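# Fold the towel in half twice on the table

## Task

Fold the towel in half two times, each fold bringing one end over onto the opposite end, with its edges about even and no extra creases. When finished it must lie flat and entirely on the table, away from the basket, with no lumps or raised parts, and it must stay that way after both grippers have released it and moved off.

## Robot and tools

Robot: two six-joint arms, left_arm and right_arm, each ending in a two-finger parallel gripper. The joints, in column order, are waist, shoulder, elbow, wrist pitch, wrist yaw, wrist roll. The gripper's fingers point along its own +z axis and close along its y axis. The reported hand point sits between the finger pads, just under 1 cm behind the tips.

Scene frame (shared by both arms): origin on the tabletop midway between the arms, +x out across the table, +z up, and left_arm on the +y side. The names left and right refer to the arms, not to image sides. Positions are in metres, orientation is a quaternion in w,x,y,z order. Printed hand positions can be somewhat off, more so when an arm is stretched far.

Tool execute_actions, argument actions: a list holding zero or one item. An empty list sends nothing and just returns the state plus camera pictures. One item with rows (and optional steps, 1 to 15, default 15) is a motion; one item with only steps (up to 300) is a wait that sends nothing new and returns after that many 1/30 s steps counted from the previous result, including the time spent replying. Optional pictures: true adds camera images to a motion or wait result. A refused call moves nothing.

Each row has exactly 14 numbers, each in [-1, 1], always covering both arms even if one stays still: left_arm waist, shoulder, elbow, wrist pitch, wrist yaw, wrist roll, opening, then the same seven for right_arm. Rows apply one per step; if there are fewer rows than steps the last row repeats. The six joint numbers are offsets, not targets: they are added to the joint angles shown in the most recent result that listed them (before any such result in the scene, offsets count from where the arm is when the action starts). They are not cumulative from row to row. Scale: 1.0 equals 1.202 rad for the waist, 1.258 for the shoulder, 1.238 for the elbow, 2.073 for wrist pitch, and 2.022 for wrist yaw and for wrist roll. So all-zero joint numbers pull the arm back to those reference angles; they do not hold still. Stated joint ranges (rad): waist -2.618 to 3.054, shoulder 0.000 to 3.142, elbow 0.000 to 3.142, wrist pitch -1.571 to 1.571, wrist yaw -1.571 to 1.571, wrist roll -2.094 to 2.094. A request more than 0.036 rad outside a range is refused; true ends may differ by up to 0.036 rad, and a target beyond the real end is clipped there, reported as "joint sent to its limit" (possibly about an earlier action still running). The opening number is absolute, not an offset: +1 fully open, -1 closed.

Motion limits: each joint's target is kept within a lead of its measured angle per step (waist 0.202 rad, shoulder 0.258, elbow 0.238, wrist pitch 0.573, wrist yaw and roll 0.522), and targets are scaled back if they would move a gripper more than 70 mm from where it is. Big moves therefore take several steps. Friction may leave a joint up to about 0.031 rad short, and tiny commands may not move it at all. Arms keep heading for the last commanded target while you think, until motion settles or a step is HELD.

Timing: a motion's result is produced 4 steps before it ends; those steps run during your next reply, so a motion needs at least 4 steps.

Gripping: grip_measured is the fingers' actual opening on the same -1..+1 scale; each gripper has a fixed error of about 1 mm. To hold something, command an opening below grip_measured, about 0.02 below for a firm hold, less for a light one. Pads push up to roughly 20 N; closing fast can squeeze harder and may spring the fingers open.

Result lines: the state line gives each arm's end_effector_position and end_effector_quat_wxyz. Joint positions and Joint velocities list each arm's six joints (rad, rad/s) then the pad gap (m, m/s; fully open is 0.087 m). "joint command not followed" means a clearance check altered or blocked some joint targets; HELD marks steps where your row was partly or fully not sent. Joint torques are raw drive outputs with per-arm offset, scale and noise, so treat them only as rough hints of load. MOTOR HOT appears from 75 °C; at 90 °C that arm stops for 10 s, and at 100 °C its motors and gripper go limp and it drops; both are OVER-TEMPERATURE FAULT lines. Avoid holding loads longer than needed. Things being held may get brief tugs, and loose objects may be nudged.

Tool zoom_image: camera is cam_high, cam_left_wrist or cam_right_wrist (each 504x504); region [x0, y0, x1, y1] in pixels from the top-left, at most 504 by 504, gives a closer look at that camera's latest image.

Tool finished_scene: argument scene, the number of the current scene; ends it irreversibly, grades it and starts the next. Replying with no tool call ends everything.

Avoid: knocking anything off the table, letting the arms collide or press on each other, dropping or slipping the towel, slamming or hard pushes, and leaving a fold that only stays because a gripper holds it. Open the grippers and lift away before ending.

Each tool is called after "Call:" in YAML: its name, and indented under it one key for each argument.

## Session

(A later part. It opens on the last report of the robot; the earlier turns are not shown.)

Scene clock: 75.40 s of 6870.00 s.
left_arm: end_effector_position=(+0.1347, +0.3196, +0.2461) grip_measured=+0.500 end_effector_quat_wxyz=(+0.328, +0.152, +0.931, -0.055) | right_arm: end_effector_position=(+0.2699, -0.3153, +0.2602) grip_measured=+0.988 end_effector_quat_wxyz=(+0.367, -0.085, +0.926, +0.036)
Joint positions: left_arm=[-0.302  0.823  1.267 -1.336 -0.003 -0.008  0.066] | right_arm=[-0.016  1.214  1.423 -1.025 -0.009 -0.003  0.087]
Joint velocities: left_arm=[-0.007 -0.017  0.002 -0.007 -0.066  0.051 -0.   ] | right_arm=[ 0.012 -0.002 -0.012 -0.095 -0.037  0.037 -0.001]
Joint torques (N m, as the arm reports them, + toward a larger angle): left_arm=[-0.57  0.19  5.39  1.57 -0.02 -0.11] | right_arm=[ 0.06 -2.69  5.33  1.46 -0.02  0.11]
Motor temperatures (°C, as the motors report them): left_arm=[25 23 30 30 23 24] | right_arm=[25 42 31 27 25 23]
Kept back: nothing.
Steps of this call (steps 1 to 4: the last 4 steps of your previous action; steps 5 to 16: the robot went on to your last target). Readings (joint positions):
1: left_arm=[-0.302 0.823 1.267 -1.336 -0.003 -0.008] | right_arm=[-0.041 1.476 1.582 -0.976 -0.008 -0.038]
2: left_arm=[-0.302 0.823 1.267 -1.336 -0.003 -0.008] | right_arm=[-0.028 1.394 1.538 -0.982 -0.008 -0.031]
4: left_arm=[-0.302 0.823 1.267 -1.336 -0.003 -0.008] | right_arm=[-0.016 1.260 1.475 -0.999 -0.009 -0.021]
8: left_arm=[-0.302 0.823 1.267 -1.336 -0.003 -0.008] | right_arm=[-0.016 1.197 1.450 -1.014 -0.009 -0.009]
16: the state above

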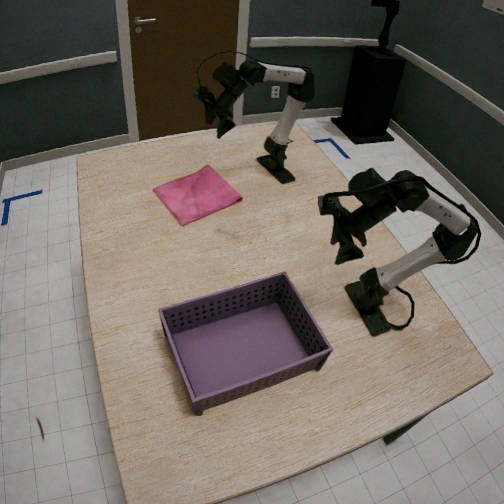

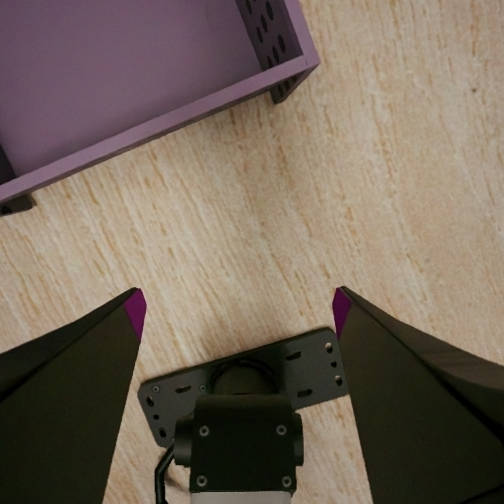

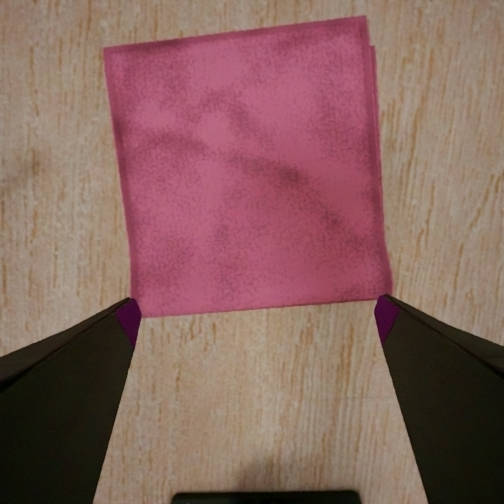

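Call:
execute_actions:
  actions:
    - {"rows":[[0,0,0,0,0,0,0.5,-0.01,0.01,-0.03,0,0,0.05,0.9],[0,0,0,0,0,0,0.5,-0.03,0.03,-0.06,0,0,0.1,0.8],[0,0,0,0,0,0,0.5,-0.045,0.05,-0.09,0,0,0.16,0.7],[0,0,0,0,0,0,0.5,-0.06,0.07,-0.12,0,0,0.22,0.6],[0,0,0,0,0,0,0.5,-0.075,0.09,-0.15,0.01,0,0.28,0.5],[0,0,0,0,0,0,0.5,-0.09,0.11,-0.18,0.01,0,0.34,0.4],[0,0,0,0,0,0,0.5,-0.105,0.13,-0.21,0.01,0,0.4,0.3],[0,0,0,0,0,0,0.5,-0.12,0.15,-0.24,0.02,0,0.46,0.2],[0,0,0,0,0,0,0.5,-0.135,0.17,-0.27,0.02,0,0.52,0.2],[0,0,0,0,0,0,0.5,-0.15,0.19,-0.3,0.02,0,0.58,0.2],[0,0,0,0,0,0,0.5,-0.16,0.21,-0.33,0.025,0,0.62,0.2],[0,0,0,0,0,0,0.5,-0.16,0.23,-0.355,0.025,0,0.645,0.2],[0,0,0,0,0,0,0.5,-0.16,0.25,-0.375,0.025,0,0.645,0.2],[0,0,0,0,0,0,0.5,-0.16,0.265,-0.385,0.025,0,0.645,0.2],[0,0,0,0,0,0,0.5,-0.16,0.28,-0.385,0.025,0,0.645,0.2]]}

Call:
execute_actions:
  actions:
    - {"steps":17}
  pictures: true

Scene clock: 76.20 s of 6870.00 s.
left_arm: end_effector_position=(+0.1347, +0.3196, +0.2461) grip_measured=+0.500 end_effector_quat_wxyz=(+0.328, +0.152, +0.931, -0.055) | right_arm: end_effector_position=(+0.2465, -0.3315, +0.1045) grip_measured=+0.201 end_effector_quat_wxyz=(+0.117, +0.370, +0.920, +0.056)
Joint positions: left_arm=[-0.302  0.823  1.267 -1.336 -0.003 -0.008  0.066] | right_arm=[-0.172  1.424  1.097 -0.984 -0.012  0.787  0.053]
Joint velocities: left_arm=[-0.002 -0.007 -0.007 -0.066  0.007 -0.022  0.   ] | right_arm=[-0.51   0.906 -1.189  0.081  0.051  2.733 -0.002]
Joint torques (N m, as the arm reports them, + toward a larger angle): left_arm=[-0.47  0.28  5.36  1.59 -0.01 -0.07] | right_arm=[-1.18 -6.07  5.54  0.8   0.    0.05]
Motor temperatures (°C, as the motors report them): left_arm=[25 23 30 30 23 24] | right_arm=[25 42 31 27 25 23]
Steps of this call (steps 1 to 13: the robot went on to your last target; steps 14 to 24: the first 11 steps of this action). Readings (joint positions):
14: left_arm=[-0.302 0.823 1.267 -1.336 -0.003 -0.008] | right_arm=[-0.016 1.214 1.421 -1.023 -0.009 0.011]
15: left_arm=[-0.302 0.823 1.267 -1.336 -0.003 -0.008] | right_arm=[-0.020 1.214 1.412 -1.020 -0.010 0.041]
17: left_arm=[-0.302 0.823 1.267 -1.336 -0.003 -0.008] | right_arm=[-0.044 1.222 1.368 -1.012 -0.011 0.149]
21: left_arm=[-0.302 0.823 1.267 -1.336 -0.003 -0.008] | right_arm=[-0.118 1.319 1.222 -0.995 -0.012 0.495]
24: the state above

Scene clock: 76.77 s of 6870.00 s.
left_arm: end_effector_position=(+0.1347, +0.3196, +0.2461) grip_measured=+0.500 end_effector_quat_wxyz=(+0.328, +0.152, +0.931, -0.055) | right_arm: end_effector_position=(+0.2134, -0.3289, +0.0367) grip_measured=+0.200 end_effector_quat_wxyz=(-0.015, +0.601, +0.799, -0.004)
Joint positions: left_arm=[-0.302  0.823  1.267 -1.336 -0.003 -0.008  0.066] | right_arm=[-0.201  1.564  0.95  -0.985 -0.011  1.281  0.052]
Joint velocities: left_arm=[-0.007  0.007  0.002 -0.022  0.022 -0.051  0.   ] | right_arm=[-0.012  0.002 -0.012 -0.081 -0.007  0.139  0.001]
Joint torques (N m, as the arm reports them, + toward a larger angle): left_arm=[-0.48  0.3   5.38  1.58 -0.01 -0.1 ] | right_arm=[-1.04 -6.26  5.32  0.44  0.04  0.05]
Motor temperatures (°C, as the motors report them): left_arm=[25 23 30 30 23 24] | right_arm=[25 42 31 27 25 23]
Kept back: nothing.
Steps of this call (steps 1 to 4: the last 4 steps of your previous action; steps 5 to 17: the robot went on to your last target). Readings (joint positions):
1: left_arm=[-0.302 0.823 1.267 -1.336 -0.003 -0.008] | right_arm=[-0.186 1.454 1.057 -0.983 -0.011 0.884]
2: left_arm=[-0.302 0.823 1.267 -1.336 -0.003 -0.008] | right_arm=[-0.196 1.482 1.021 -0.983 -0.011 0.966]
4: left_arm=[-0.302 0.823 1.267 -1.336 -0.003 -0.008] | right_arm=[-0.201 1.530 0.969 -0.985 -0.011 1.085]
8: left_arm=[-0.302 0.823 1.267 -1.336 -0.003 -0.008] | right_arm=[-0.201 1.564 0.950 -0.986 -0.011 1.208]
17: the state above

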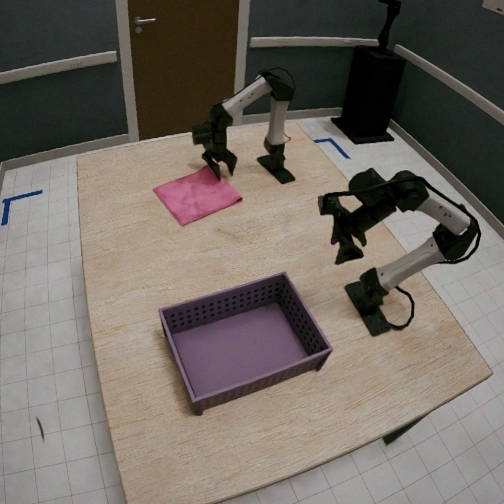

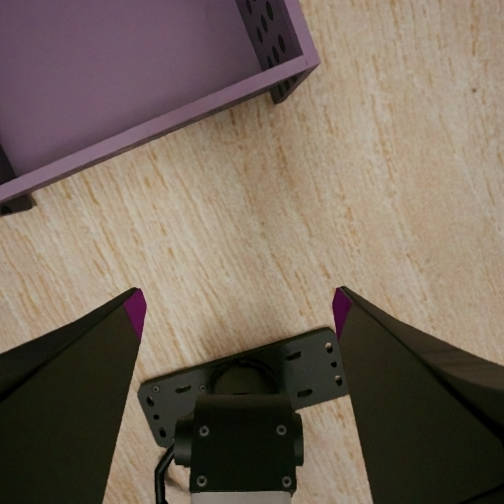

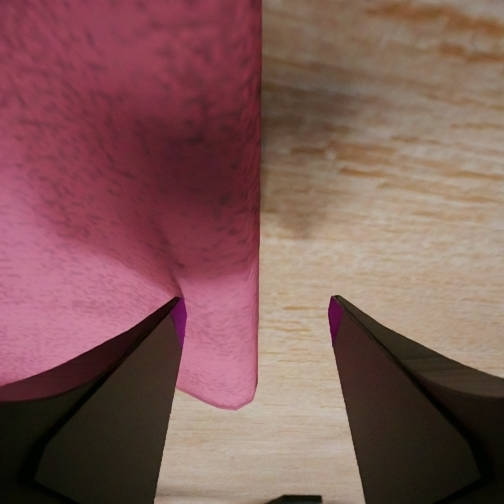

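Call:
execute_actions:
  actions:
    - {"rows":[[0,0,0,0,0,0,0.5,0,0,0,0.02,0,0,0.1],[0,0,0,0,0,0,0.5,0,0.005,0,0.04,0,0,0],[0,0,0,0,0,0,0.5,0,0.01,-0.005,0.055,0,0,-0.1],[0,0,0,0,0,0,0.5,0,0.015,-0.01,0.067,0,0,-0.2],[0,0,0,0,0,0,0.5,0,0.02,-0.015,0.067,0,0,-0.25],[0,0,0,0,0,0,0.5,0,0.025,-0.02,0.067,0,0,-0.25],[0,0,0,0,0,0,0.5,0,0.03,-0.03,0.067,0,0,-0.25],[0,0,0,0,0,0,0.5,0,0.04,-0.04,0.067,0,0,-0.25]]}

Call:
execute_actions:
  actions:
    - {"steps":8}
  pictures: true

Scene clock: 77.40 s of 6870.00 s.
left_arm: end_effector_position=(+0.1347, +0.3196, +0.2461) grip_measured=+0.500 end_effector_quat_wxyz=(+0.328, +0.152, +0.931, -0.055) | right_arm: end_effector_position=(+0.2306, -0.3289, +0.0244) grip_measured=-0.250 end_effector_quat_wxyz=(+0.010, +0.605, +0.796, +0.015)
Joint positions: left_arm=[-0.302  0.823  1.267 -1.336 -0.003 -0.008  0.066] | right_arm=[-0.201  1.588  0.924 -0.873 -0.011  1.29   0.033]
Joint velocities: left_arm=[ 0.007 -0.012 -0.007 -0.066 -0.037  0.022 -0.002] | right_arm=[ 0.002  0.188 -0.159 -0.051 -0.007  0.037  0.   ]
Joint torques (N m, as the arm reports them, + toward a larger angle): left_arm=[-0.46  0.16  5.49  1.6   0.   -0.08] | right_arm=[-0.41 -5.63  4.57  0.63  0.06 -0.07]
Motor temperatures (°C, as the motors report them): left_arm=[25 23 30 30 23 24] | right_arm=[25 41 31 27 25 23]
Steps of this call (steps 1 to 8: the robot went on to your last target; steps 9 to 19: the first 11 steps of this action). Readings (joint positions):
9: left_arm=[-0.302 0.823 1.267 -1.336 -0.003 -0.008] | right_arm=[-0.201 1.564 0.950 -0.983 -0.011 1.290]
10: left_arm=[-0.302 0.823 1.267 -1.336 -0.003 -0.008] | right_arm=[-0.201 1.564 0.950 -0.975 -0.011 1.290]
12: left_arm=[-0.302 0.823 1.267 -1.336 -0.003 -0.008] | right_arm=[-0.201 1.564 0.950 -0.944 -0.011 1.290]
16: left_arm=[-0.302 0.823 1.267 -1.336 -0.003 -0.008] | right_arm=[-0.201 1.568 0.943 -0.887 -0.011 1.290]
19: the state above

Scene clock: 77.67 s of 6870.00 s.
left_arm: end_effector_position=(+0.1347, +0.3196, +0.2461) grip_measured=+0.500 end_effector_quat_wxyz=(+0.328, +0.152, +0.931, -0.055) | right_arm: end_effector_position=(+0.2288, -0.3289, +0.0204) grip_measured=-0.250 end_effector_quat_wxyz=(+0.006, +0.605, +0.796, +0.012)
Joint positions: left_arm=[-0.302  0.823  1.267 -1.336 -0.003 -0.008  0.066] | right_arm=[-0.201  1.597  0.916 -0.865 -0.011  1.29   0.033]
Joint velocities: left_arm=[-0.002  0.002 -0.002  0.007 -0.037 -0.007  0.   ] | right_arm=[ 0.002 -0.007 -0.007  0.051 -0.007  0.037  0.   ]
Joint torques (N m, as the arm reports them, + toward a larger angle): left_arm=[-0.49  0.35  5.43  1.58  0.   -0.11] | right_arm=[-0.36 -5.35  4.23  0.56  0.05 -0.09]
Motor temperatures (°C, as the motors report them): left_arm=[25 23 30 30 23 24] | right_arm=[25 41 31 27 25 23]
Kept back: nothing.
Steps of this call (steps 1 to 4: the last 4 steps of your previous action; steps 5 to 8: the robot went on to your last target). Readings (joint positions):
1: left_arm=[-0.302 0.823 1.267 -1.336 -0.003 -0.008] | right_arm=[-0.201 1.593 0.919 -0.872 -0.011 1.290]
2: left_arm=[-0.302 0.823 1.267 -1.336 -0.003 -0.008] | right_arm=[-0.201 1.596 0.917 -0.872 -0.011 1.290]
4: left_arm=[-0.302 0.823 1.267 -1.336 -0.003 -0.008] | right_arm=[-0.201 1.597 0.916 -0.870 -0.011 1.290]
8: the state above

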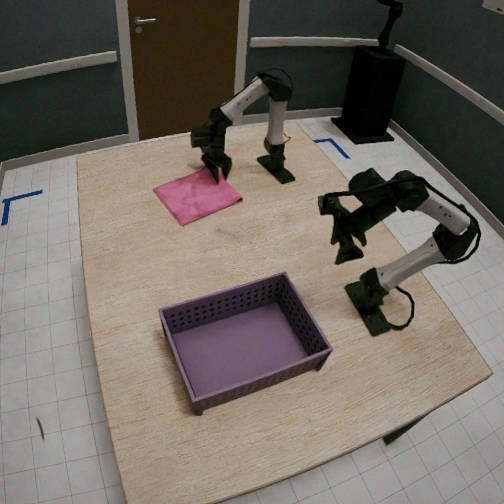

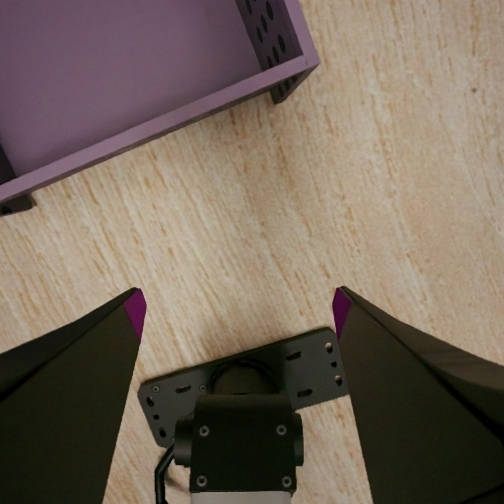

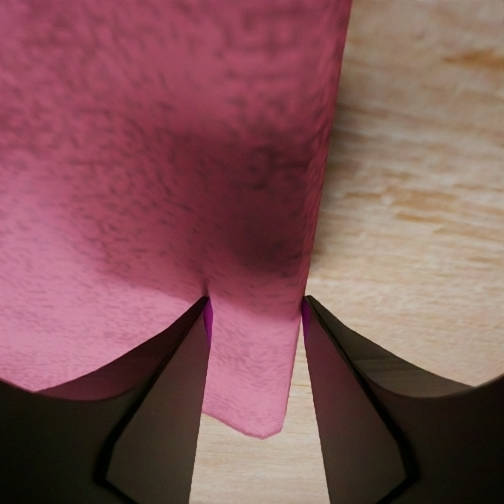

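Call:
execute_actions:
  actions:
    - {"rows":[[0,0,0,0,0,0,0.5,0,0.02,0,0,0,0,-0.2],[0,0,0,0,0,0,0.5,0,0.03,0,0,0,0,-0.2],[0,0,0,0,0,0,0.5,0,0.04,0,0,0,0,-0.2],[0,0,0,0,0,0,0.5,0,0.04,0,0,0,0,-0.2],[0,0,0,0,0,0,0.5,0,0.04,0,0,0,0,-0.2],[0,0,0,0,0,0,0.5,0,0.04,0,0,0,0,-0.3],[0,0,0,0,0,0,0.5,0,0.04,0,0,0,0,-0.4],[0,0,0,0,0,0,0.5,0,0.04,0,0,0,0,-0.5],[0,0,0,0,0,0,0.5,0,0.04,0,0,0,0,-0.6],[0,0,0,0,0,0,0.5,0,0.04,0,0,0,0,-0.7],[0,0,0,0,0,0,0.5,0,0.04,0,0,0,0,-0.8],[0,0,0,0,0,0,0.5,0,0.04,0,0,0,0,-0.9],[0,0,0,0,0,0,0.5,0,0.04,0,0,0,0,-1]]}

Call:
execute_actions:
  actions:
    - {"rows":[[0,0,0,0,0,0,0.5,0,-0.01,0.015,-0.02,0,0,-1],[0,0,0,0,0,0,0.5,0,-0.02,0.03,-0.035,0,0,-1],[0,0,0,0,0,0,0.5,0,-0.03,0.045,-0.05,0,0,-1],[0,0,0,0,0,0,0.5,0,-0.04,0.06,-0.065,0,0,-1],[0,0,0,0,0,0,0.5,0,-0.05,0.075,-0.08,0,0,-1],[0,0,0,0,0,0,0.5,0,-0.06,0.09,-0.095,0,0,-1],[0,0,0,0,0,0,0.5,0,-0.065,0.105,-0.105,0,0,-1],[0,0,0,0,0,0,0.5,0,-0.065,0.12,-0.105,0,0,-1]]}

Call:
execute_actions:
  actions:
    - {"steps":8}
  pictures: true

Call:
zoom_image:
  camera: "cam_high"
  region: [120,130,280,250]

Scene clock: 78.53 s of 6870.00 s.
left_arm: end_effector_position=(+0.1347, +0.3196, +0.2461) grip_measured=+0.500 end_effector_quat_wxyz=(+0.328, +0.152, +0.931, -0.055) | right_arm: end_effector_position=(+0.2296, -0.3275, +0.0149) grip_measured=-0.745 end_effector_quat_wxyz=(-0.001, +0.605, +0.796, +0.011)
Joint positions: left_arm=[-0.302  0.823  1.267 -1.336 -0.003 -0.008  0.066] | right_arm=[-0.201  1.622  0.916 -0.852 -0.019  1.29   0.011]
Joint velocities: left_arm=[ 0.007  0.007 -0.002  0.051  0.007  0.007 -0.001] | right_arm=[ 0.007 -0.012 -0.007  0.022 -0.051 -0.022 -0.094]
Joint torques (N m, as the arm reports them, + toward a larger angle): left_arm=[-0.46  0.22  5.41  1.57 -0.01 -0.08] | right_arm=[-0.36 -5.04  5.25  0.27  0.15 -0.03]
Motor temperatures (°C, as the motors report them): left_arm=[25 23 30 30 23 24] | right_arm=[25 41 31 27 25 23]
Steps of this call (steps 1 to 15: the robot went on to your last target; steps 16 to 26: the first 11 steps of this action). Readings (joint positions):
16: left_arm=[-0.302 0.823 1.267 -1.336 -0.003 -0.008] | right_arm=[-0.201 1.597 0.916 -0.864 -0.011 1.290]
17: left_arm=[-0.302 0.823 1.267 -1.336 -0.003 -0.008] | right_arm=[-0.201 1.598 0.916 -0.864 -0.011 1.290]
19: left_arm=[-0.302 0.823 1.267 -1.336 -0.003 -0.008] | right_arm=[-0.201 1.609 0.916 -0.864 -0.011 1.290]
23: left_arm=[-0.302 0.823 1.267 -1.336 -0.003 -0.008] | right_arm=[-0.201 1.622 0.916 -0.857 -0.015 1.290]
26: the state above

Scene clock: 79.03 s of 6870.00 s.
left_arm: end_effector_position=(+0.1347, +0.3196, +0.2461) grip_measured=+0.500 end_effector_quat_wxyz=(+0.328, +0.152, +0.931, -0.055) | right_arm: end_effector_position=(+0.2423, -0.3271, +0.0627) grip_measured=-0.811 end_effector_quat_wxyz=(+0.018, +0.604, +0.796, +0.027)
Joint positions: left_arm=[-0.302  0.823  1.267 -1.336 -0.003 -0.008  0.066] | right_arm=[-0.201  1.554  1.05  -1.004 -0.022  1.29   0.008]
Joint velocities: left_arm=[ 0.002 -0.007 -0.007  0.022 -0.022  0.066 -0.001] | right_arm=[ 0.007 -0.105  0.154 -0.139  0.007 -0.066  0.001]
Joint torques (N m, as the arm reports them, + toward a larger angle): left_arm=[-0.56  0.38  5.38  1.61 -0.04 -0.09] | right_arm=[-0.48 -7.46  6.36  0.14 -0.01 -0.01]
Motor temperatures (°C, as the motors report them): left_arm=[25 23 30 30 23 24] | right_arm=[25 41 31 27 25 23]
Steps of this call (steps 1 to 4: the last 4 steps of your previous action; steps 5 to 15: the first 11 steps of this action, its rows measured from where the robot was after step 4). Readings (joint positions):
4: left_arm=[-0.302 0.823 1.267 -1.336 -0.003 -0.008] | right_arm=[-0.201 1.622 0.916 -0.850 -0.021 1.290]
5: left_arm=[-0.302 0.823 1.267 -1.336 -0.003 -0.008] | right_arm=[-0.201 1.622 0.918 -0.851 -0.022 1.290]
6: left_arm=[-0.302 0.823 1.267 -1.336 -0.003 -0.008] | right_arm=[-0.201 1.622 0.923 -0.858 -0.022 1.290]
8: left_arm=[-0.302 0.823 1.267 -1.336 -0.003 -0.008] | right_arm=[-0.201 1.617 0.943 -0.888 -0.022 1.290]
12: left_arm=[-0.302 0.823 1.267 -1.336 -0.003 -0.008] | right_arm=[-0.201 1.576 1.011 -0.976 -0.022 1.290]
15: the state above

Scene clock: 79.30 s of 6870.00 s.
left_arm: end_effector_position=(+0.1347, +0.3196, +0.2461) grip_measured=+0.500 end_effector_quat_wxyz=(+0.328, +0.152, +0.931, -0.055) | right_arm: end_effector_position=(+0.2343, -0.3271, +0.0641) grip_measured=-0.811 end_effector_quat_wxyz=(+0.006, +0.605, +0.796, +0.018)
Joint positions: left_arm=[-0.302  0.823  1.267 -1.336 -0.003 -0.008  0.066] | right_arm=[-0.201  1.552  1.053 -1.041 -0.022  1.29   0.008]
Joint velocities: left_arm=[ 0.017  0.012  0.002  0.022 -0.007  0.022  0.001] | right_arm=[-0.012 -0.012 -0.002 -0.051  0.007 -0.037 -0.   ]
Joint torques (N m, as the arm reports them, + toward a larger angle): left_arm=[-0.56  0.25  5.33  1.58 -0.02 -0.09] | right_arm=[-0.4  -7.45  6.54  0.23  0.05  0.  ]
Motor temperatures (°C, as the motors report them): left_arm=[25 23 30 30 23 24] | right_arm=[25 41 31 27 25 23]
Kept back: nothing.
Steps of this call (steps 1 to 4: the last 4 steps of your previous action; steps 5 to 8: the robot went on to your last target). Readings (joint positions):
1: left_arm=[-0.302 0.823 1.267 -1.336 -0.003 -0.008] | right_arm=[-0.201 1.552 1.053 -1.010 -0.022 1.290]
2: left_arm=[-0.302 0.823 1.267 -1.336 -0.003 -0.008] | right_arm=[-0.201 1.552 1.053 -1.015 -0.022 1.290]
4: left_arm=[-0.302 0.823 1.267 -1.336 -0.003 -0.008] | right_arm=[-0.201 1.552 1.053 -1.028 -0.022 1.290]
8: the state above

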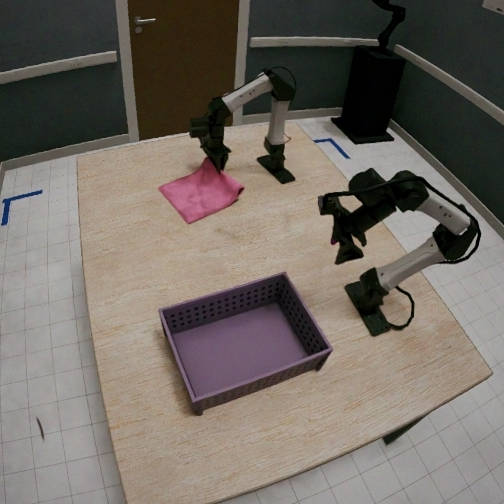

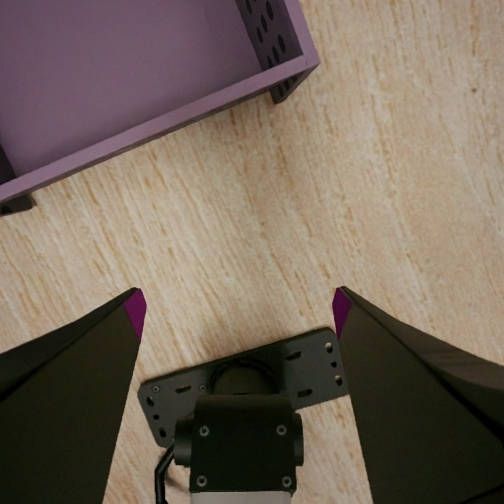

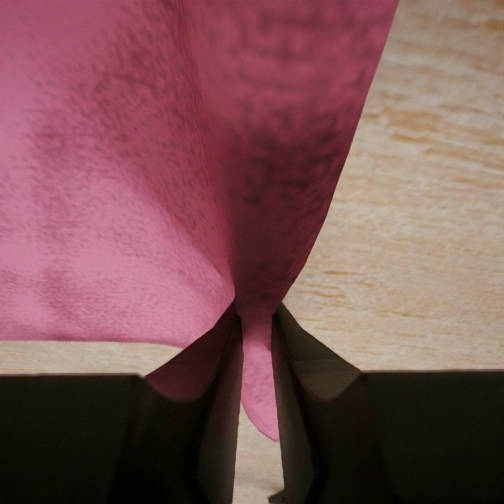

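Region (120, 130, 280, 250) of cam_high's 504x504 image, scaled by 3.150, with more detail than that image has; it fills the top 378 rows of this view, and the rest is white.

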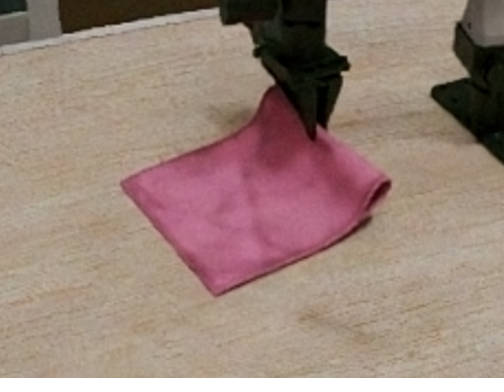

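Call:
zoom_image:
  camera: "cam_high"
  region: [150,160,250,230]

Call:
zoom_image:
  camera: "cam_right_wrist"
  region: [150,250,370,470]

Region (150, 160, 250, 230) of cam_high's 504x504 image, scaled by 5.040, with more detail than that image has; it fills the top 353 rows of this view, and the rest is white.

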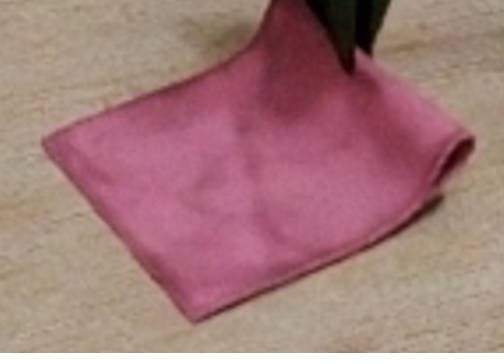

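Region (150, 250, 370, 470) of cam_right_wrist's 504x504 image, scaled by 2.291, with more detail than that image has.

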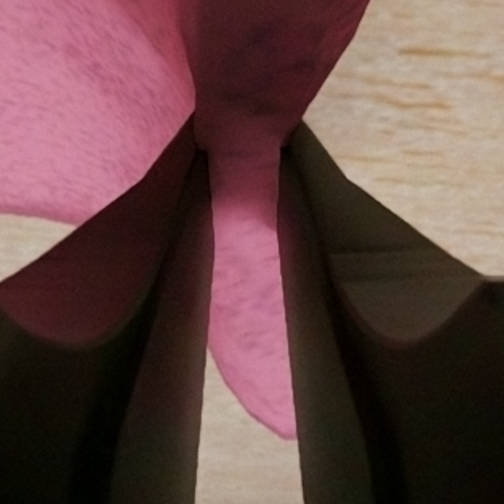

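Call:
execute_actions:
  actions:
    - {"rows":[[0,0,0,0,0,0,0.5,0.005,0,0.03,-0.02,0,0,-1],[0,0,0,0,0,0,0.5,0.01,0.01,0.06,-0.035,0,0,-1],[0,0,0,0,0,0,0.5,0.015,0.02,0.09,-0.05,0,0.01,-1],[0,0,0,0,0,0,0.5,0.02,0.03,0.12,-0.065,0,0.01,-1],[0,0,0,0,0,0,0.5,0.025,0.045,0.15,-0.08,0,0.015,-1],[0,0,0,0,0,0,0.5,0.03,0.06,0.18,-0.09,0,0.02,-1],[0,0,0,0,0,0,0.5,0.035,0.075,0.21,-0.1,0,0.02,-1],[0,0,0,0,0,0,0.5,0.04,0.095,0.24,-0.11,0,0.025,-1],[0,0,0,0,0,0,0.5,0.045,0.115,0.27,-0.12,0,0.03,-1],[0,0,0,0,0,0,0.5,0.05,0.135,0.3,-0.125,0,0.03,-1],[0,0,0,0,0,0,0.5,0.055,0.155,0.33,-0.13,0,0.035,-1],[0,0,0,0,0,0,0.5,0.06,0.175,0.36,-0.13,0,0.04,-1],[0,0,0,0,0,0,0.5,0.065,0.195,0.385,-0.13,0,0.04,-1],[0,0,0,0,0,0,0.5,0.07,0.215,0.41,-0.13,0,0.045,-1],[0,0,0,0,0,0,0.5,0.07,0.235,0.43,-0.13,0,0.045,-1]]}

Call:
execute_actions:
  actions:
    - {"steps":10}

Call:
execute_actions:
  actions:
    - {"rows":[[0,0,0,0,0,0,0.5,0.003,0.015,0.02,0,0,0,-1],[0,0,0,0,0,0,0.5,0.006,0.03,0.045,0,0,0,-1],[0,0,0,0,0,0,0.5,0.009,0.045,0.07,0,0,0.01,-1],[0,0,0,0,0,0,0.5,0.012,0.065,0.095,0,0,0.01,-1],[0,0,0,0,0,0,0.5,0.015,0.085,0.12,0,0,0.01,-1],[0,0,0,0,0,0,0.5,0.018,0.105,0.14,0,0,0.015,-1],[0,0,0,0,0,0,0.5,0.021,0.125,0.16,0,0,0.015,-1],[0,0,0,0,0,0,0.5,0.024,0.145,0.18,0,0,0.02,-1],[0,0,0,0,0,0,0.5,0.027,0.165,0.2,0,0,0.02,-1],[0,0,0,0,0,0,0.5,0.03,0.185,0.22,0,0,0.025,-1],[0,0,0,0,0,0,0.5,0.033,0.21,0.24,0,0,0.025,-1],[0,0,0,0,0,0,0.5,0.036,0.235,0.255,0,0,0.025,-1],[0,0,0,0,0,0,0.5,0.04,0.255,0.27,0,0,0.025,-1],[0,0,0,0,0,0,0.5,0.042,0.275,0.28,0,0,0.025,-1],[0,0,0,0,0,0,0.5,0.042,0.295,0.29,0,0,0.025,-1]]}

Call:
execute_actions:
  actions:
    - {"steps":14}
  pictures: true

Call:
zoom_image:
  camera: "cam_high"
  region: [120,130,280,250]

Scene clock: 84.50 s of 6870.00 s.
left_arm: end_effector_position=(+0.1347, +0.3196, +0.2461) grip_measured=+0.500 end_effector_quat_wxyz=(+0.328, +0.152, +0.931, -0.055) | right_arm: end_effector_position=(+0.2806, -0.3137, +0.1154) grip_measured=-0.811 end_effector_quat_wxyz=(+0.015, +0.601, +0.799, +0.027)
Joint positions: left_arm=[-0.302  0.823  1.267 -1.336 -0.003 -0.008  0.066] | right_arm=[-0.157  1.674  1.387 -1.226 -0.022  1.326  0.008]
Joint velocities: left_arm=[0.012 0.002 0.007 0.066 0.051 0.037 0.001] | right_arm=[ 0.178  0.755  1.072 -0.491 -0.022  0.139 -0.001]
Joint torques (N m, as the arm reports them, + toward a larger angle): left_arm=[-0.39  0.34  5.49  1.58  0.   -0.07] | right_arm=[ 0.78 -5.72  6.6   0.42 -0.02  0.14]
Motor temperatures (°C, as the motors report them): left_arm=[25 23 30 30 23 24] | right_arm=[25 40 31 27 25 23]
Steps of this call (steps 1 to 30: the robot went on to your last target; steps 31 to 120: nothing new was sent; then 0.83 s passed at rest; steps 121 to 131: the first 11 steps of this action). Readings (joint positions):
121: left_arm=[-0.302 0.823 1.267 -1.336 -0.003 -0.008] | right_arm=[-0.201 1.552 1.056 -1.051 -0.022 1.290]
122: left_arm=[-0.302 0.823 1.267 -1.336 -0.003 -0.008] | right_arm=[-0.201 1.552 1.066 -1.062 -0.022 1.290]
124: left_arm=[-0.302 0.823 1.267 -1.336 -0.003 -0.008] | right_arm=[-0.198 1.560 1.116 -1.100 -0.022 1.294]
128: left_arm=[-0.302 0.823 1.267 -1.336 -0.003 -0.008] | right_arm=[-0.176 1.609 1.272 -1.174 -0.022 1.310]
131: the state above

Scene clock: 84.83 s of 6870.00 s.
left_arm: end_effector_position=(+0.1347, +0.3196, +0.2461) grip_measured=+0.500 end_effector_quat_wxyz=(+0.328, +0.152, +0.931, -0.055) | right_arm: end_effector_position=(+0.3128, -0.3018, +0.1118) grip_measured=-0.811 end_effector_quat_wxyz=(+0.000, +0.604, +0.796, +0.015)
Joint positions: left_arm=[-0.302  0.823  1.267 -1.336 -0.003 -0.008  0.066] | right_arm=[-0.126  1.835  1.564 -1.279 -0.022  1.365  0.008]
Joint velocities: left_arm=[-0.027 -0.017  0.002 -0.037  0.007  0.066 -0.   ] | right_arm=[ 0.012 -0.012 -0.022 -0.081 -0.007  0.051  0.001]
Joint torques (N m, as the arm reports them, + toward a larger angle): left_arm=[-0.39  0.28  5.33  1.59 -0.01 -0.09] | right_arm=[ 0.21 -8.88  7.62  0.27 -0.01  0.11]
Motor temperatures (°C, as the motors report them): left_arm=[25 23 30 30 23 24] | right_arm=[25 40 31 27 25 23]
Kept back: nothing.
Steps of this call (steps 1 to 4: the last 4 steps of your previous action; steps 5 to 10: the robot went on to your last target). Readings (joint positions):
1: left_arm=[-0.302 0.823 1.267 -1.336 -0.003 -0.008] | right_arm=[-0.151 1.700 1.423 -1.240 -0.022 1.333]
2: left_arm=[-0.302 0.823 1.267 -1.336 -0.003 -0.008] | right_arm=[-0.145 1.727 1.458 -1.252 -0.022 1.338]
4: left_arm=[-0.302 0.823 1.267 -1.336 -0.003 -0.008] | right_arm=[-0.134 1.780 1.522 -1.266 -0.022 1.349]
8: left_arm=[-0.302 0.823 1.267 -1.336 -0.003 -0.008] | right_arm=[-0.126 1.833 1.564 -1.271 -0.022 1.361]
10: the state above

Scene clock: 85.20 s of 6870.00 s.
left_arm: end_effector_position=(+0.1347, +0.3196, +0.2461) grip_measured=+0.500 end_effector_quat_wxyz=(+0.328, +0.152, +0.931, -0.055) | right_arm: end_effector_position=(+0.3705, -0.2896, +0.1087) grip_measured=-0.811 end_effector_quat_wxyz=(+0.018, +0.606, +0.795, +0.031)
Joint positions: left_arm=[-0.302  0.823  1.267 -1.336 -0.003 -0.008  0.066] | right_arm=[-0.106  2.022  1.806 -1.286 -0.022  1.39   0.008]
Joint velocities: left_arm=[ 0.012 -0.007  0.002  0.037 -0.066  0.051  0.   ] | right_arm=[0.11  0.794 0.696 0.007 0.051 0.11  0.001]
Joint torques (N m, as the arm reports them, + toward a larger angle): left_arm=[-0.54  0.34  5.38  1.61  0.02 -0.11] | right_arm=[ 0.68 -8.98  7.09  0.5  -0.06  0.05]
Motor temperatures (°C, as the motors report them): left_arm=[25 23 30 30 23 24] | right_arm=[25 40 31 27 25 23]
Steps of this call (steps 1 to 11: the first 11 steps of this action). Readings (joint positions):
1: left_arm=[-0.302 0.823 1.267 -1.336 -0.003 -0.008] | right_arm=[-0.126 1.835 1.564 -1.281 -0.022 1.365]
2: left_arm=[-0.302 0.823 1.267 -1.336 -0.003 -0.008] | right_arm=[-0.126 1.838 1.570 -1.284 -0.022 1.365]
4: left_arm=[-0.302 0.823 1.267 -1.336 -0.003 -0.008] | right_arm=[-0.126 1.860 1.611 -1.290 -0.022 1.368]
8: left_arm=[-0.302 0.823 1.267 -1.336 -0.003 -0.008] | right_arm=[-0.118 1.943 1.731 -1.288 -0.022 1.378]
11: the state above

Scene clock: 85.67 s of 6870.00 s.
left_arm: end_effector_position=(+0.1347, +0.3196, +0.2461) grip_measured=+0.500 end_effector_quat_wxyz=(+0.328, +0.152, +0.931, -0.055) | right_arm: end_effector_position=(+0.3902, -0.2787, +0.0611) grip_measured=-0.811 end_effector_quat_wxyz=(-0.012, +0.604, +0.797, +0.004)
Joint positions: left_arm=[-0.302  0.823  1.267 -1.336 -0.003 -0.008  0.066] | right_arm=[-0.084  2.207  1.903 -1.279 -0.022  1.405  0.008]
Joint velocities: left_arm=[-0.002 -0.007  0.002 -0.051 -0.037  0.081 -0.001] | right_arm=[ 0.002  0.012  0.022 -0.037  0.022 -0.037 -0.001]
Joint torques (N m, as the arm reports them, + toward a larger angle): left_arm=[-0.44  0.22  5.33  1.59  0.01 -0.08] | right_arm=[  0.27 -13.56   7.27   0.35   0.03   0.13]
Motor temperatures (°C, as the motors report them): left_arm=[25 23 30 30 23 24] | right_arm=[25 40 31 26 25 23]
Kept back: nothing.
Steps of this call (steps 1 to 4: the last 4 steps of your previous action; steps 5 to 14: the robot went on to your last target). Readings (joint positions):
1: left_arm=[-0.302 0.823 1.267 -1.336 -0.003 -0.008] | right_arm=[-0.102 2.050 1.829 -1.285 -0.022 1.393]
2: left_arm=[-0.302 0.823 1.267 -1.336 -0.003 -0.008] | right_arm=[-0.097 2.079 1.851 -1.284 -0.022 1.395]
4: left_arm=[-0.302 0.823 1.267 -1.336 -0.003 -0.008] | right_arm=[-0.090 2.136 1.884 -1.282 -0.022 1.399]
8: left_arm=[-0.302 0.823 1.267 -1.336 -0.003 -0.008] | right_arm=[-0.084 2.202 1.898 -1.279 -0.022 1.402]
14: the state above

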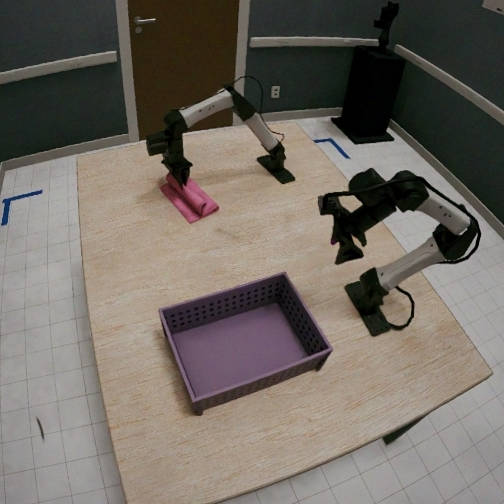

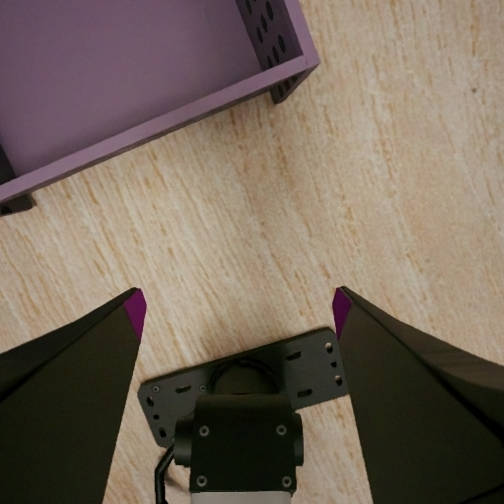

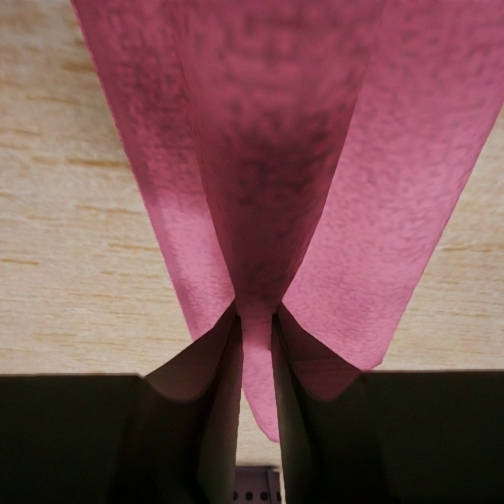

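Region (120, 130, 280, 250) of cam_high's 504x504 image, scaled by 3.150, with more detail than that image has; it fills the top 378 rows of this view, and the rest is white.

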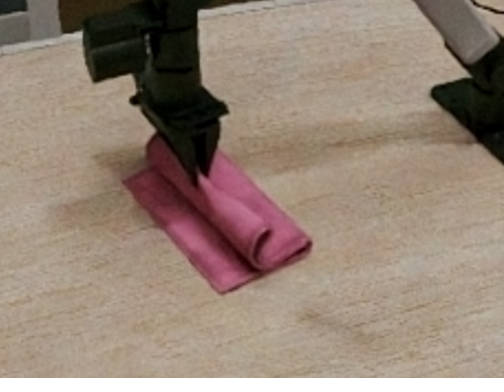

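Call:
execute_actions:
  actions:
    - {"rows":[[0,0,0,0,0,0,0.5,0,0,0,0.01,0,0,-0.8],[0,0,0,0,0,0,0.5,0,0,0,0.02,0,0,-0.65],[0,0,0,0,0,0,0.5,0,0,0,0.03,0,0,-0.5],[0,0,0,0,0,0,0.5,0,-0.02,0,0.04,0,0,-0.35],[0,0,0,0,0,0,0.5,0,-0.04,0,0.05,0,0,-0.2],[0,0,0,0,0,0,0.5,0,-0.07,0,0.06,0,0,0],[0,0,0,0,0,0,0.5,0,-0.11,0,0.07,0,0,0.2],[0,0,0,0,0,0,0.5,0,-0.16,-0.01,0.08,0,0,0.4],[0,0,0,0,0,0,0.5,0.01,-0.22,-0.03,0.09,0,-0.07,0.6],[0,0,0,0,0,0,0.5,0.02,-0.28,-0.06,0.1,0,-0.17,0.8],[0,0,0,0,0,0,0.5,0.04,-0.35,-0.09,0.11,0,-0.28,1],[0,0,0,0,0,0,0.5,0.06,-0.42,-0.12,0.12,0,-0.4,1],[0,0,0,0,0,0,0.5,0.07,-0.49,-0.15,0.13,0,-0.5,1],[0,0,0,0,0,0,0.5,0.08,-0.56,-0.18,0.13,0,-0.6,1],[0,0,0,0,0,0,0.5,0.08,-0.62,-0.21,0.13,0,-0.7,1]]}

Call:
execute_actions:
  actions:
    - {"steps":26}
  pictures: true

Call:
zoom_image:
  camera: "cam_high"
  region: [140,160,240,235]

Scene clock: 86.40 s of 6870.00 s.
left_arm: end_effector_position=(+0.1347, +0.3196, +0.2461) grip_measured=+0.500 end_effector_quat_wxyz=(+0.328, +0.152, +0.931, -0.055) | right_arm: end_effector_position=(+0.4093, -0.2764, +0.1291) grip_measured=+0.878 end_effector_quat_wxyz=(+0.093, +0.545, +0.828, +0.092)
Joint positions: left_arm=[-0.302  0.823  1.267 -1.336 -0.003 -0.008  0.066] | right_arm=[-0.081  2.016  1.857 -1.15  -0.022  1.279  0.082]
Joint velocities: left_arm=[ 0.002 -0.002 -0.012 -0.022 -0.037  0.007 -0.001] | right_arm=[ 0.071 -1.78  -0.681  0.652  0.022 -2.322  0.195]
Joint torques (N m, as the arm reports them, + toward a larger angle): left_arm=[-0.61  0.32  5.38  1.58  0.   -0.13] | right_arm=[  2.06 -16.34   6.     0.66   0.15  -0.07]
Motor temperatures (°C, as the motors report them): left_arm=[25 23 30 30 23 24] | right_arm=[25 40 31 26 25 23]
Steps of this call (steps 1 to 11: the robot went on to your last target; steps 12 to 22: the first 11 steps of this action). Readings (joint positions):
12: left_arm=[-0.302 0.823 1.267 -1.336 -0.003 -0.008] | right_arm=[-0.084 2.207 1.903 -1.279 -0.022 1.405]
13: left_arm=[-0.302 0.823 1.267 -1.336 -0.003 -0.008] | right_arm=[-0.084 2.207 1.903 -1.276 -0.022 1.405]
15: left_arm=[-0.302 0.823 1.267 -1.336 -0.003 -0.008] | right_arm=[-0.084 2.207 1.903 -1.261 -0.022 1.405]
19: left_arm=[-0.302 0.823 1.267 -1.336 -0.003 -0.008] | right_arm=[-0.084 2.159 1.898 -1.202 -0.022 1.405]
22: the state above

Scene clock: 87.27 s of 6870.00 s.
left_arm: end_effector_position=(+0.1347, +0.3196, +0.2461) grip_measured=+0.500 end_effector_quat_wxyz=(+0.328, +0.152, +0.931, -0.055) | right_arm: end_effector_position=(+0.3232, -0.2923, +0.2874) grip_measured=+0.988 end_effector_quat_wxyz=(+0.386, -0.095, +0.916, +0.053)
Joint positions: left_arm=[-0.302  0.823  1.267 -1.336 -0.003 -0.008  0.066] | right_arm=[ 0.013  1.416  1.656 -1.012 -0.025  0.009  0.087]
Joint velocities: left_arm=[-0.002 -0.012 -0.022 -0.051  0.051 -0.007 -0.001] | right_arm=[ 0.012  0.007 -0.022 -0.022 -0.007 -0.125 -0.   ]
Joint torques (N m, as the arm reports them, + toward a larger angle): left_arm=[-0.35  0.3   5.53  1.61 -0.02 -0.09] | right_arm=[-0.36 -4.98  5.34  1.67 -0.01 -0.09]
Motor temperatures (°C, as the motors report them): left_arm=[25 23 30 30 23 24] | right_arm=[25 40 31 27 25 23]
Kept back: nothing.
Steps of this call (steps 1 to 4: the last 4 steps of your previous action; steps 5 to 26: the robot went on to your last target). Readings (joint positions):
1: left_arm=[-0.302 0.823 1.267 -1.336 -0.003 -0.008] | right_arm=[-0.074 1.950 1.832 -1.128 -0.021 1.196]
2: left_arm=[-0.302 0.823 1.267 -1.336 -0.003 -0.008] | right_arm=[-0.061 1.878 1.802 -1.105 -0.021 1.109]
4: left_arm=[-0.302 0.823 1.267 -1.336 -0.003 -0.008] | right_arm=[-0.024 1.719 1.733 -1.064 -0.021 0.925]
8: left_arm=[-0.302 0.823 1.267 -1.336 -0.003 -0.008] | right_arm=[0.013 1.444 1.679 -1.040 -0.025 0.543]
26: the state above

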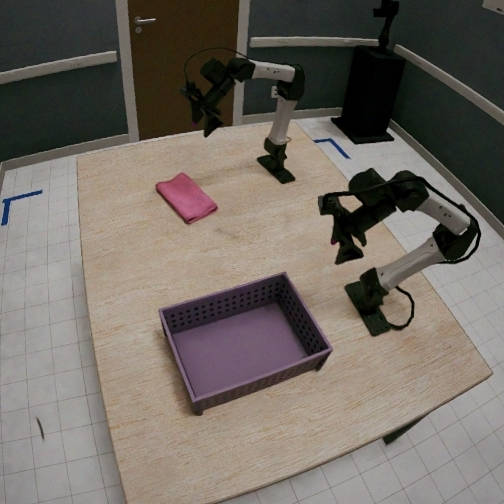

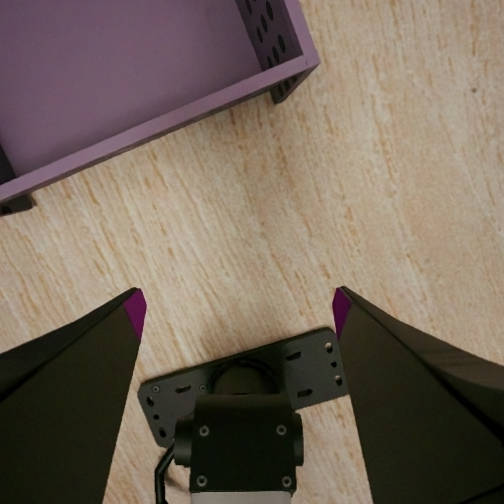

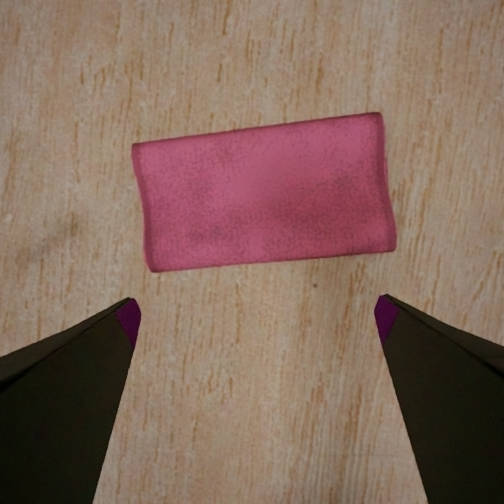

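Region (140, 160, 240, 235) of cam_high's 504x504 image, scaled by 5.040, with more detail than that image has; it fills the top 378 rows of this view, and the rest is white.

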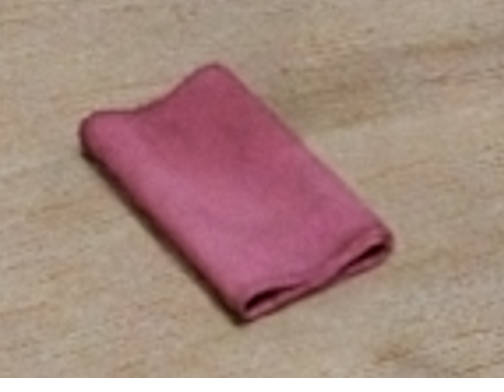

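Call:
execute_actions:
  actions:
    - {"rows":[[0,0,0,0,0,0,0.5,0,-0.04,-0.03,-0.01,0,0,1],[0,0,0,0,0,0,0.5,0,-0.09,-0.07,-0.03,0,0,1],[0,0,0,0,0,0,0.5,0,-0.14,-0.11,-0.05,0,0,1],[0,0,0,0,0,0,0.5,0,-0.19,-0.15,-0.07,0,0,1],[0,0,0,0,0,0,0.5,0,-0.24,-0.19,-0.09,0,0,1],[0,0,0,0,0,0,0.5,0,-0.29,-0.22,-0.11,0,0,1],[0,0,0,0,0,0,0.5,0,-0.34,-0.25,-0.13,0,0,1],[0,0,0,0,0,0,0.5,0,-0.39,-0.28,-0.14,0,0,1],[0,0,0,0,0,0,0.5,0,-0.43,-0.3,-0.15,0,0,1],[0,0,0,0,0,0,0.5,0,-0.46,-0.31,-0.15,0,0,1]]}

Call:
execute_actions:
  actions:
    - {"steps":10}
  pictures: true

Scene clock: 87.80 s of 6870.00 s.
left_arm: end_effector_position=(+0.1347, +0.3196, +0.2461) grip_measured=+0.500 end_effector_quat_wxyz=(+0.328, +0.152, +0.931, -0.055) | right_arm: end_effector_position=(+0.1725, -0.3239, +0.2645) grip_measured=+0.988 end_effector_quat_wxyz=(+0.366, -0.099, +0.924, +0.050)
Joint positions: left_arm=[-0.302  0.823  1.267 -1.336 -0.003 -0.008  0.066] | right_arm=[ 0.013  0.906  1.319 -1.226 -0.025  0.002  0.087]
Joint velocities: left_arm=[ 0.007  0.012  0.002  0.037  0.007  0.022 -0.   ] | right_arm=[-0.002 -1.575 -0.462 -0.886 -0.022 -0.051 -0.001]
Joint torques (N m, as the arm reports them, + toward a larger angle): left_arm=[-0.55  0.24  5.33  1.57 -0.03 -0.1 ] | right_arm=[-0.48  2.29  4.62  1.97 -0.02  0.04]
Motor temperatures (°C, as the motors report them): left_arm=[25 23 30 30 23 24] | right_arm=[25 40 31 27 25 23]
Steps of this call (steps 1 to 5: the robot went on to your last target; steps 6 to 16: the first 11 steps of this action). Readings (joint positions):
6: left_arm=[-0.302 0.823 1.267 -1.336 -0.003 -0.008] | right_arm=[0.013 1.412 1.653 -1.011 -0.025 0.002]
7: left_arm=[-0.302 0.823 1.267 -1.336 -0.003 -0.008] | right_arm=[0.013 1.399 1.636 -1.010 -0.025 0.002]
9: left_arm=[-0.302 0.823 1.267 -1.336 -0.003 -0.008] | right_arm=[0.013 1.327 1.559 -1.029 -0.025 0.002]
13: left_arm=[-0.302 0.823 1.267 -1.336 -0.003 -0.008] | right_arm=[0.013 1.096 1.404 -1.142 -0.025 0.002]
16: the state above

Scene clock: 88.13 s of 6870.00 s.
left_arm: end_effector_position=(+0.1347, +0.3196, +0.2461) grip_measured=+0.500 end_effector_quat_wxyz=(+0.328, +0.152, +0.931, -0.055) | right_arm: end_effector_position=(+0.1418, -0.3302, +0.2577) grip_measured=+0.988 end_effector_quat_wxyz=(+0.355, -0.099, +0.928, +0.048)
Joint positions: left_arm=[-0.302  0.823  1.267 -1.336 -0.003 -0.008  0.066] | right_arm=[ 0.013  0.821  1.29  -1.308 -0.025  0.002  0.087]
Joint velocities: left_arm=[-0.002 -0.002 -0.007 -0.095  0.066 -0.037  0.001] | right_arm=[-0.012  0.002 -0.012 -0.007 -0.007 -0.11  -0.   ]
Joint torques (N m, as the arm reports them, + toward a larger angle): left_arm=[-0.39  0.25  5.35  1.58  0.01 -0.09] | right_arm=[-0.62  2.12  4.29  1.47 -0.02  0.05]
Motor temperatures (°C, as the motors report them): left_arm=[25 23 30 30 23 24] | right_arm=[25 40 31 27 25 23]
Kept back: nothing.
Steps of this call (steps 1 to 4: the last 4 steps of your previous action; steps 5 to 10: the robot went on to your last target). Readings (joint positions):
1: left_arm=[-0.302 0.823 1.267 -1.336 -0.003 -0.008] | right_arm=[0.013 0.862 1.309 -1.254 -0.025 0.002]
2: left_arm=[-0.302 0.823 1.267 -1.336 -0.003 -0.008] | right_arm=[0.013 0.835 1.307 -1.274 -0.025 0.002]
4: left_arm=[-0.302 0.823 1.267 -1.336 -0.003 -0.008] | right_arm=[0.013 0.821 1.307 -1.292 -0.025 0.002]
8: left_arm=[-0.302 0.823 1.267 -1.336 -0.003 -0.008] | right_arm=[0.013 0.821 1.291 -1.304 -0.025 0.002]
10: the state above

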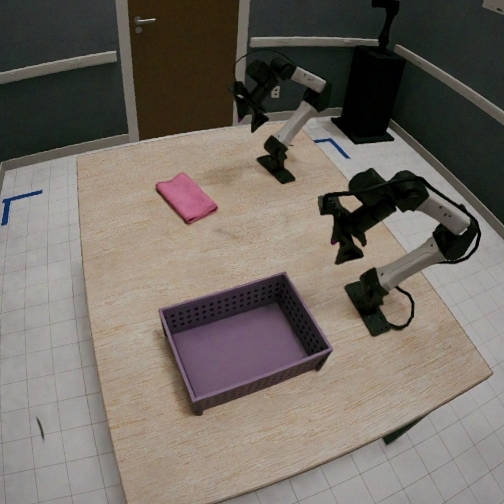

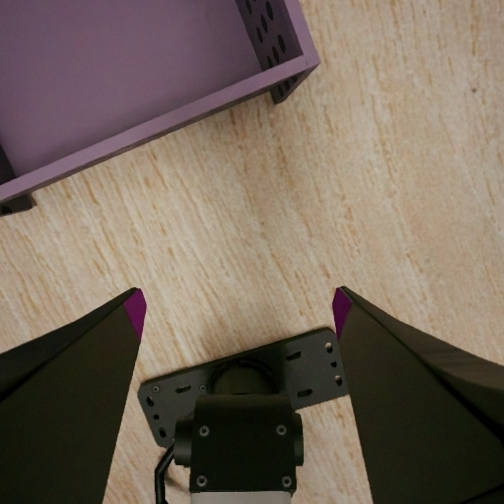

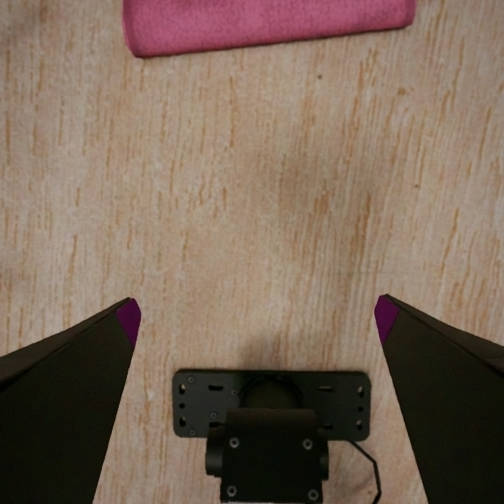

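Call:
finished_scene:
  scene: 2

The scene is finished: the task was done.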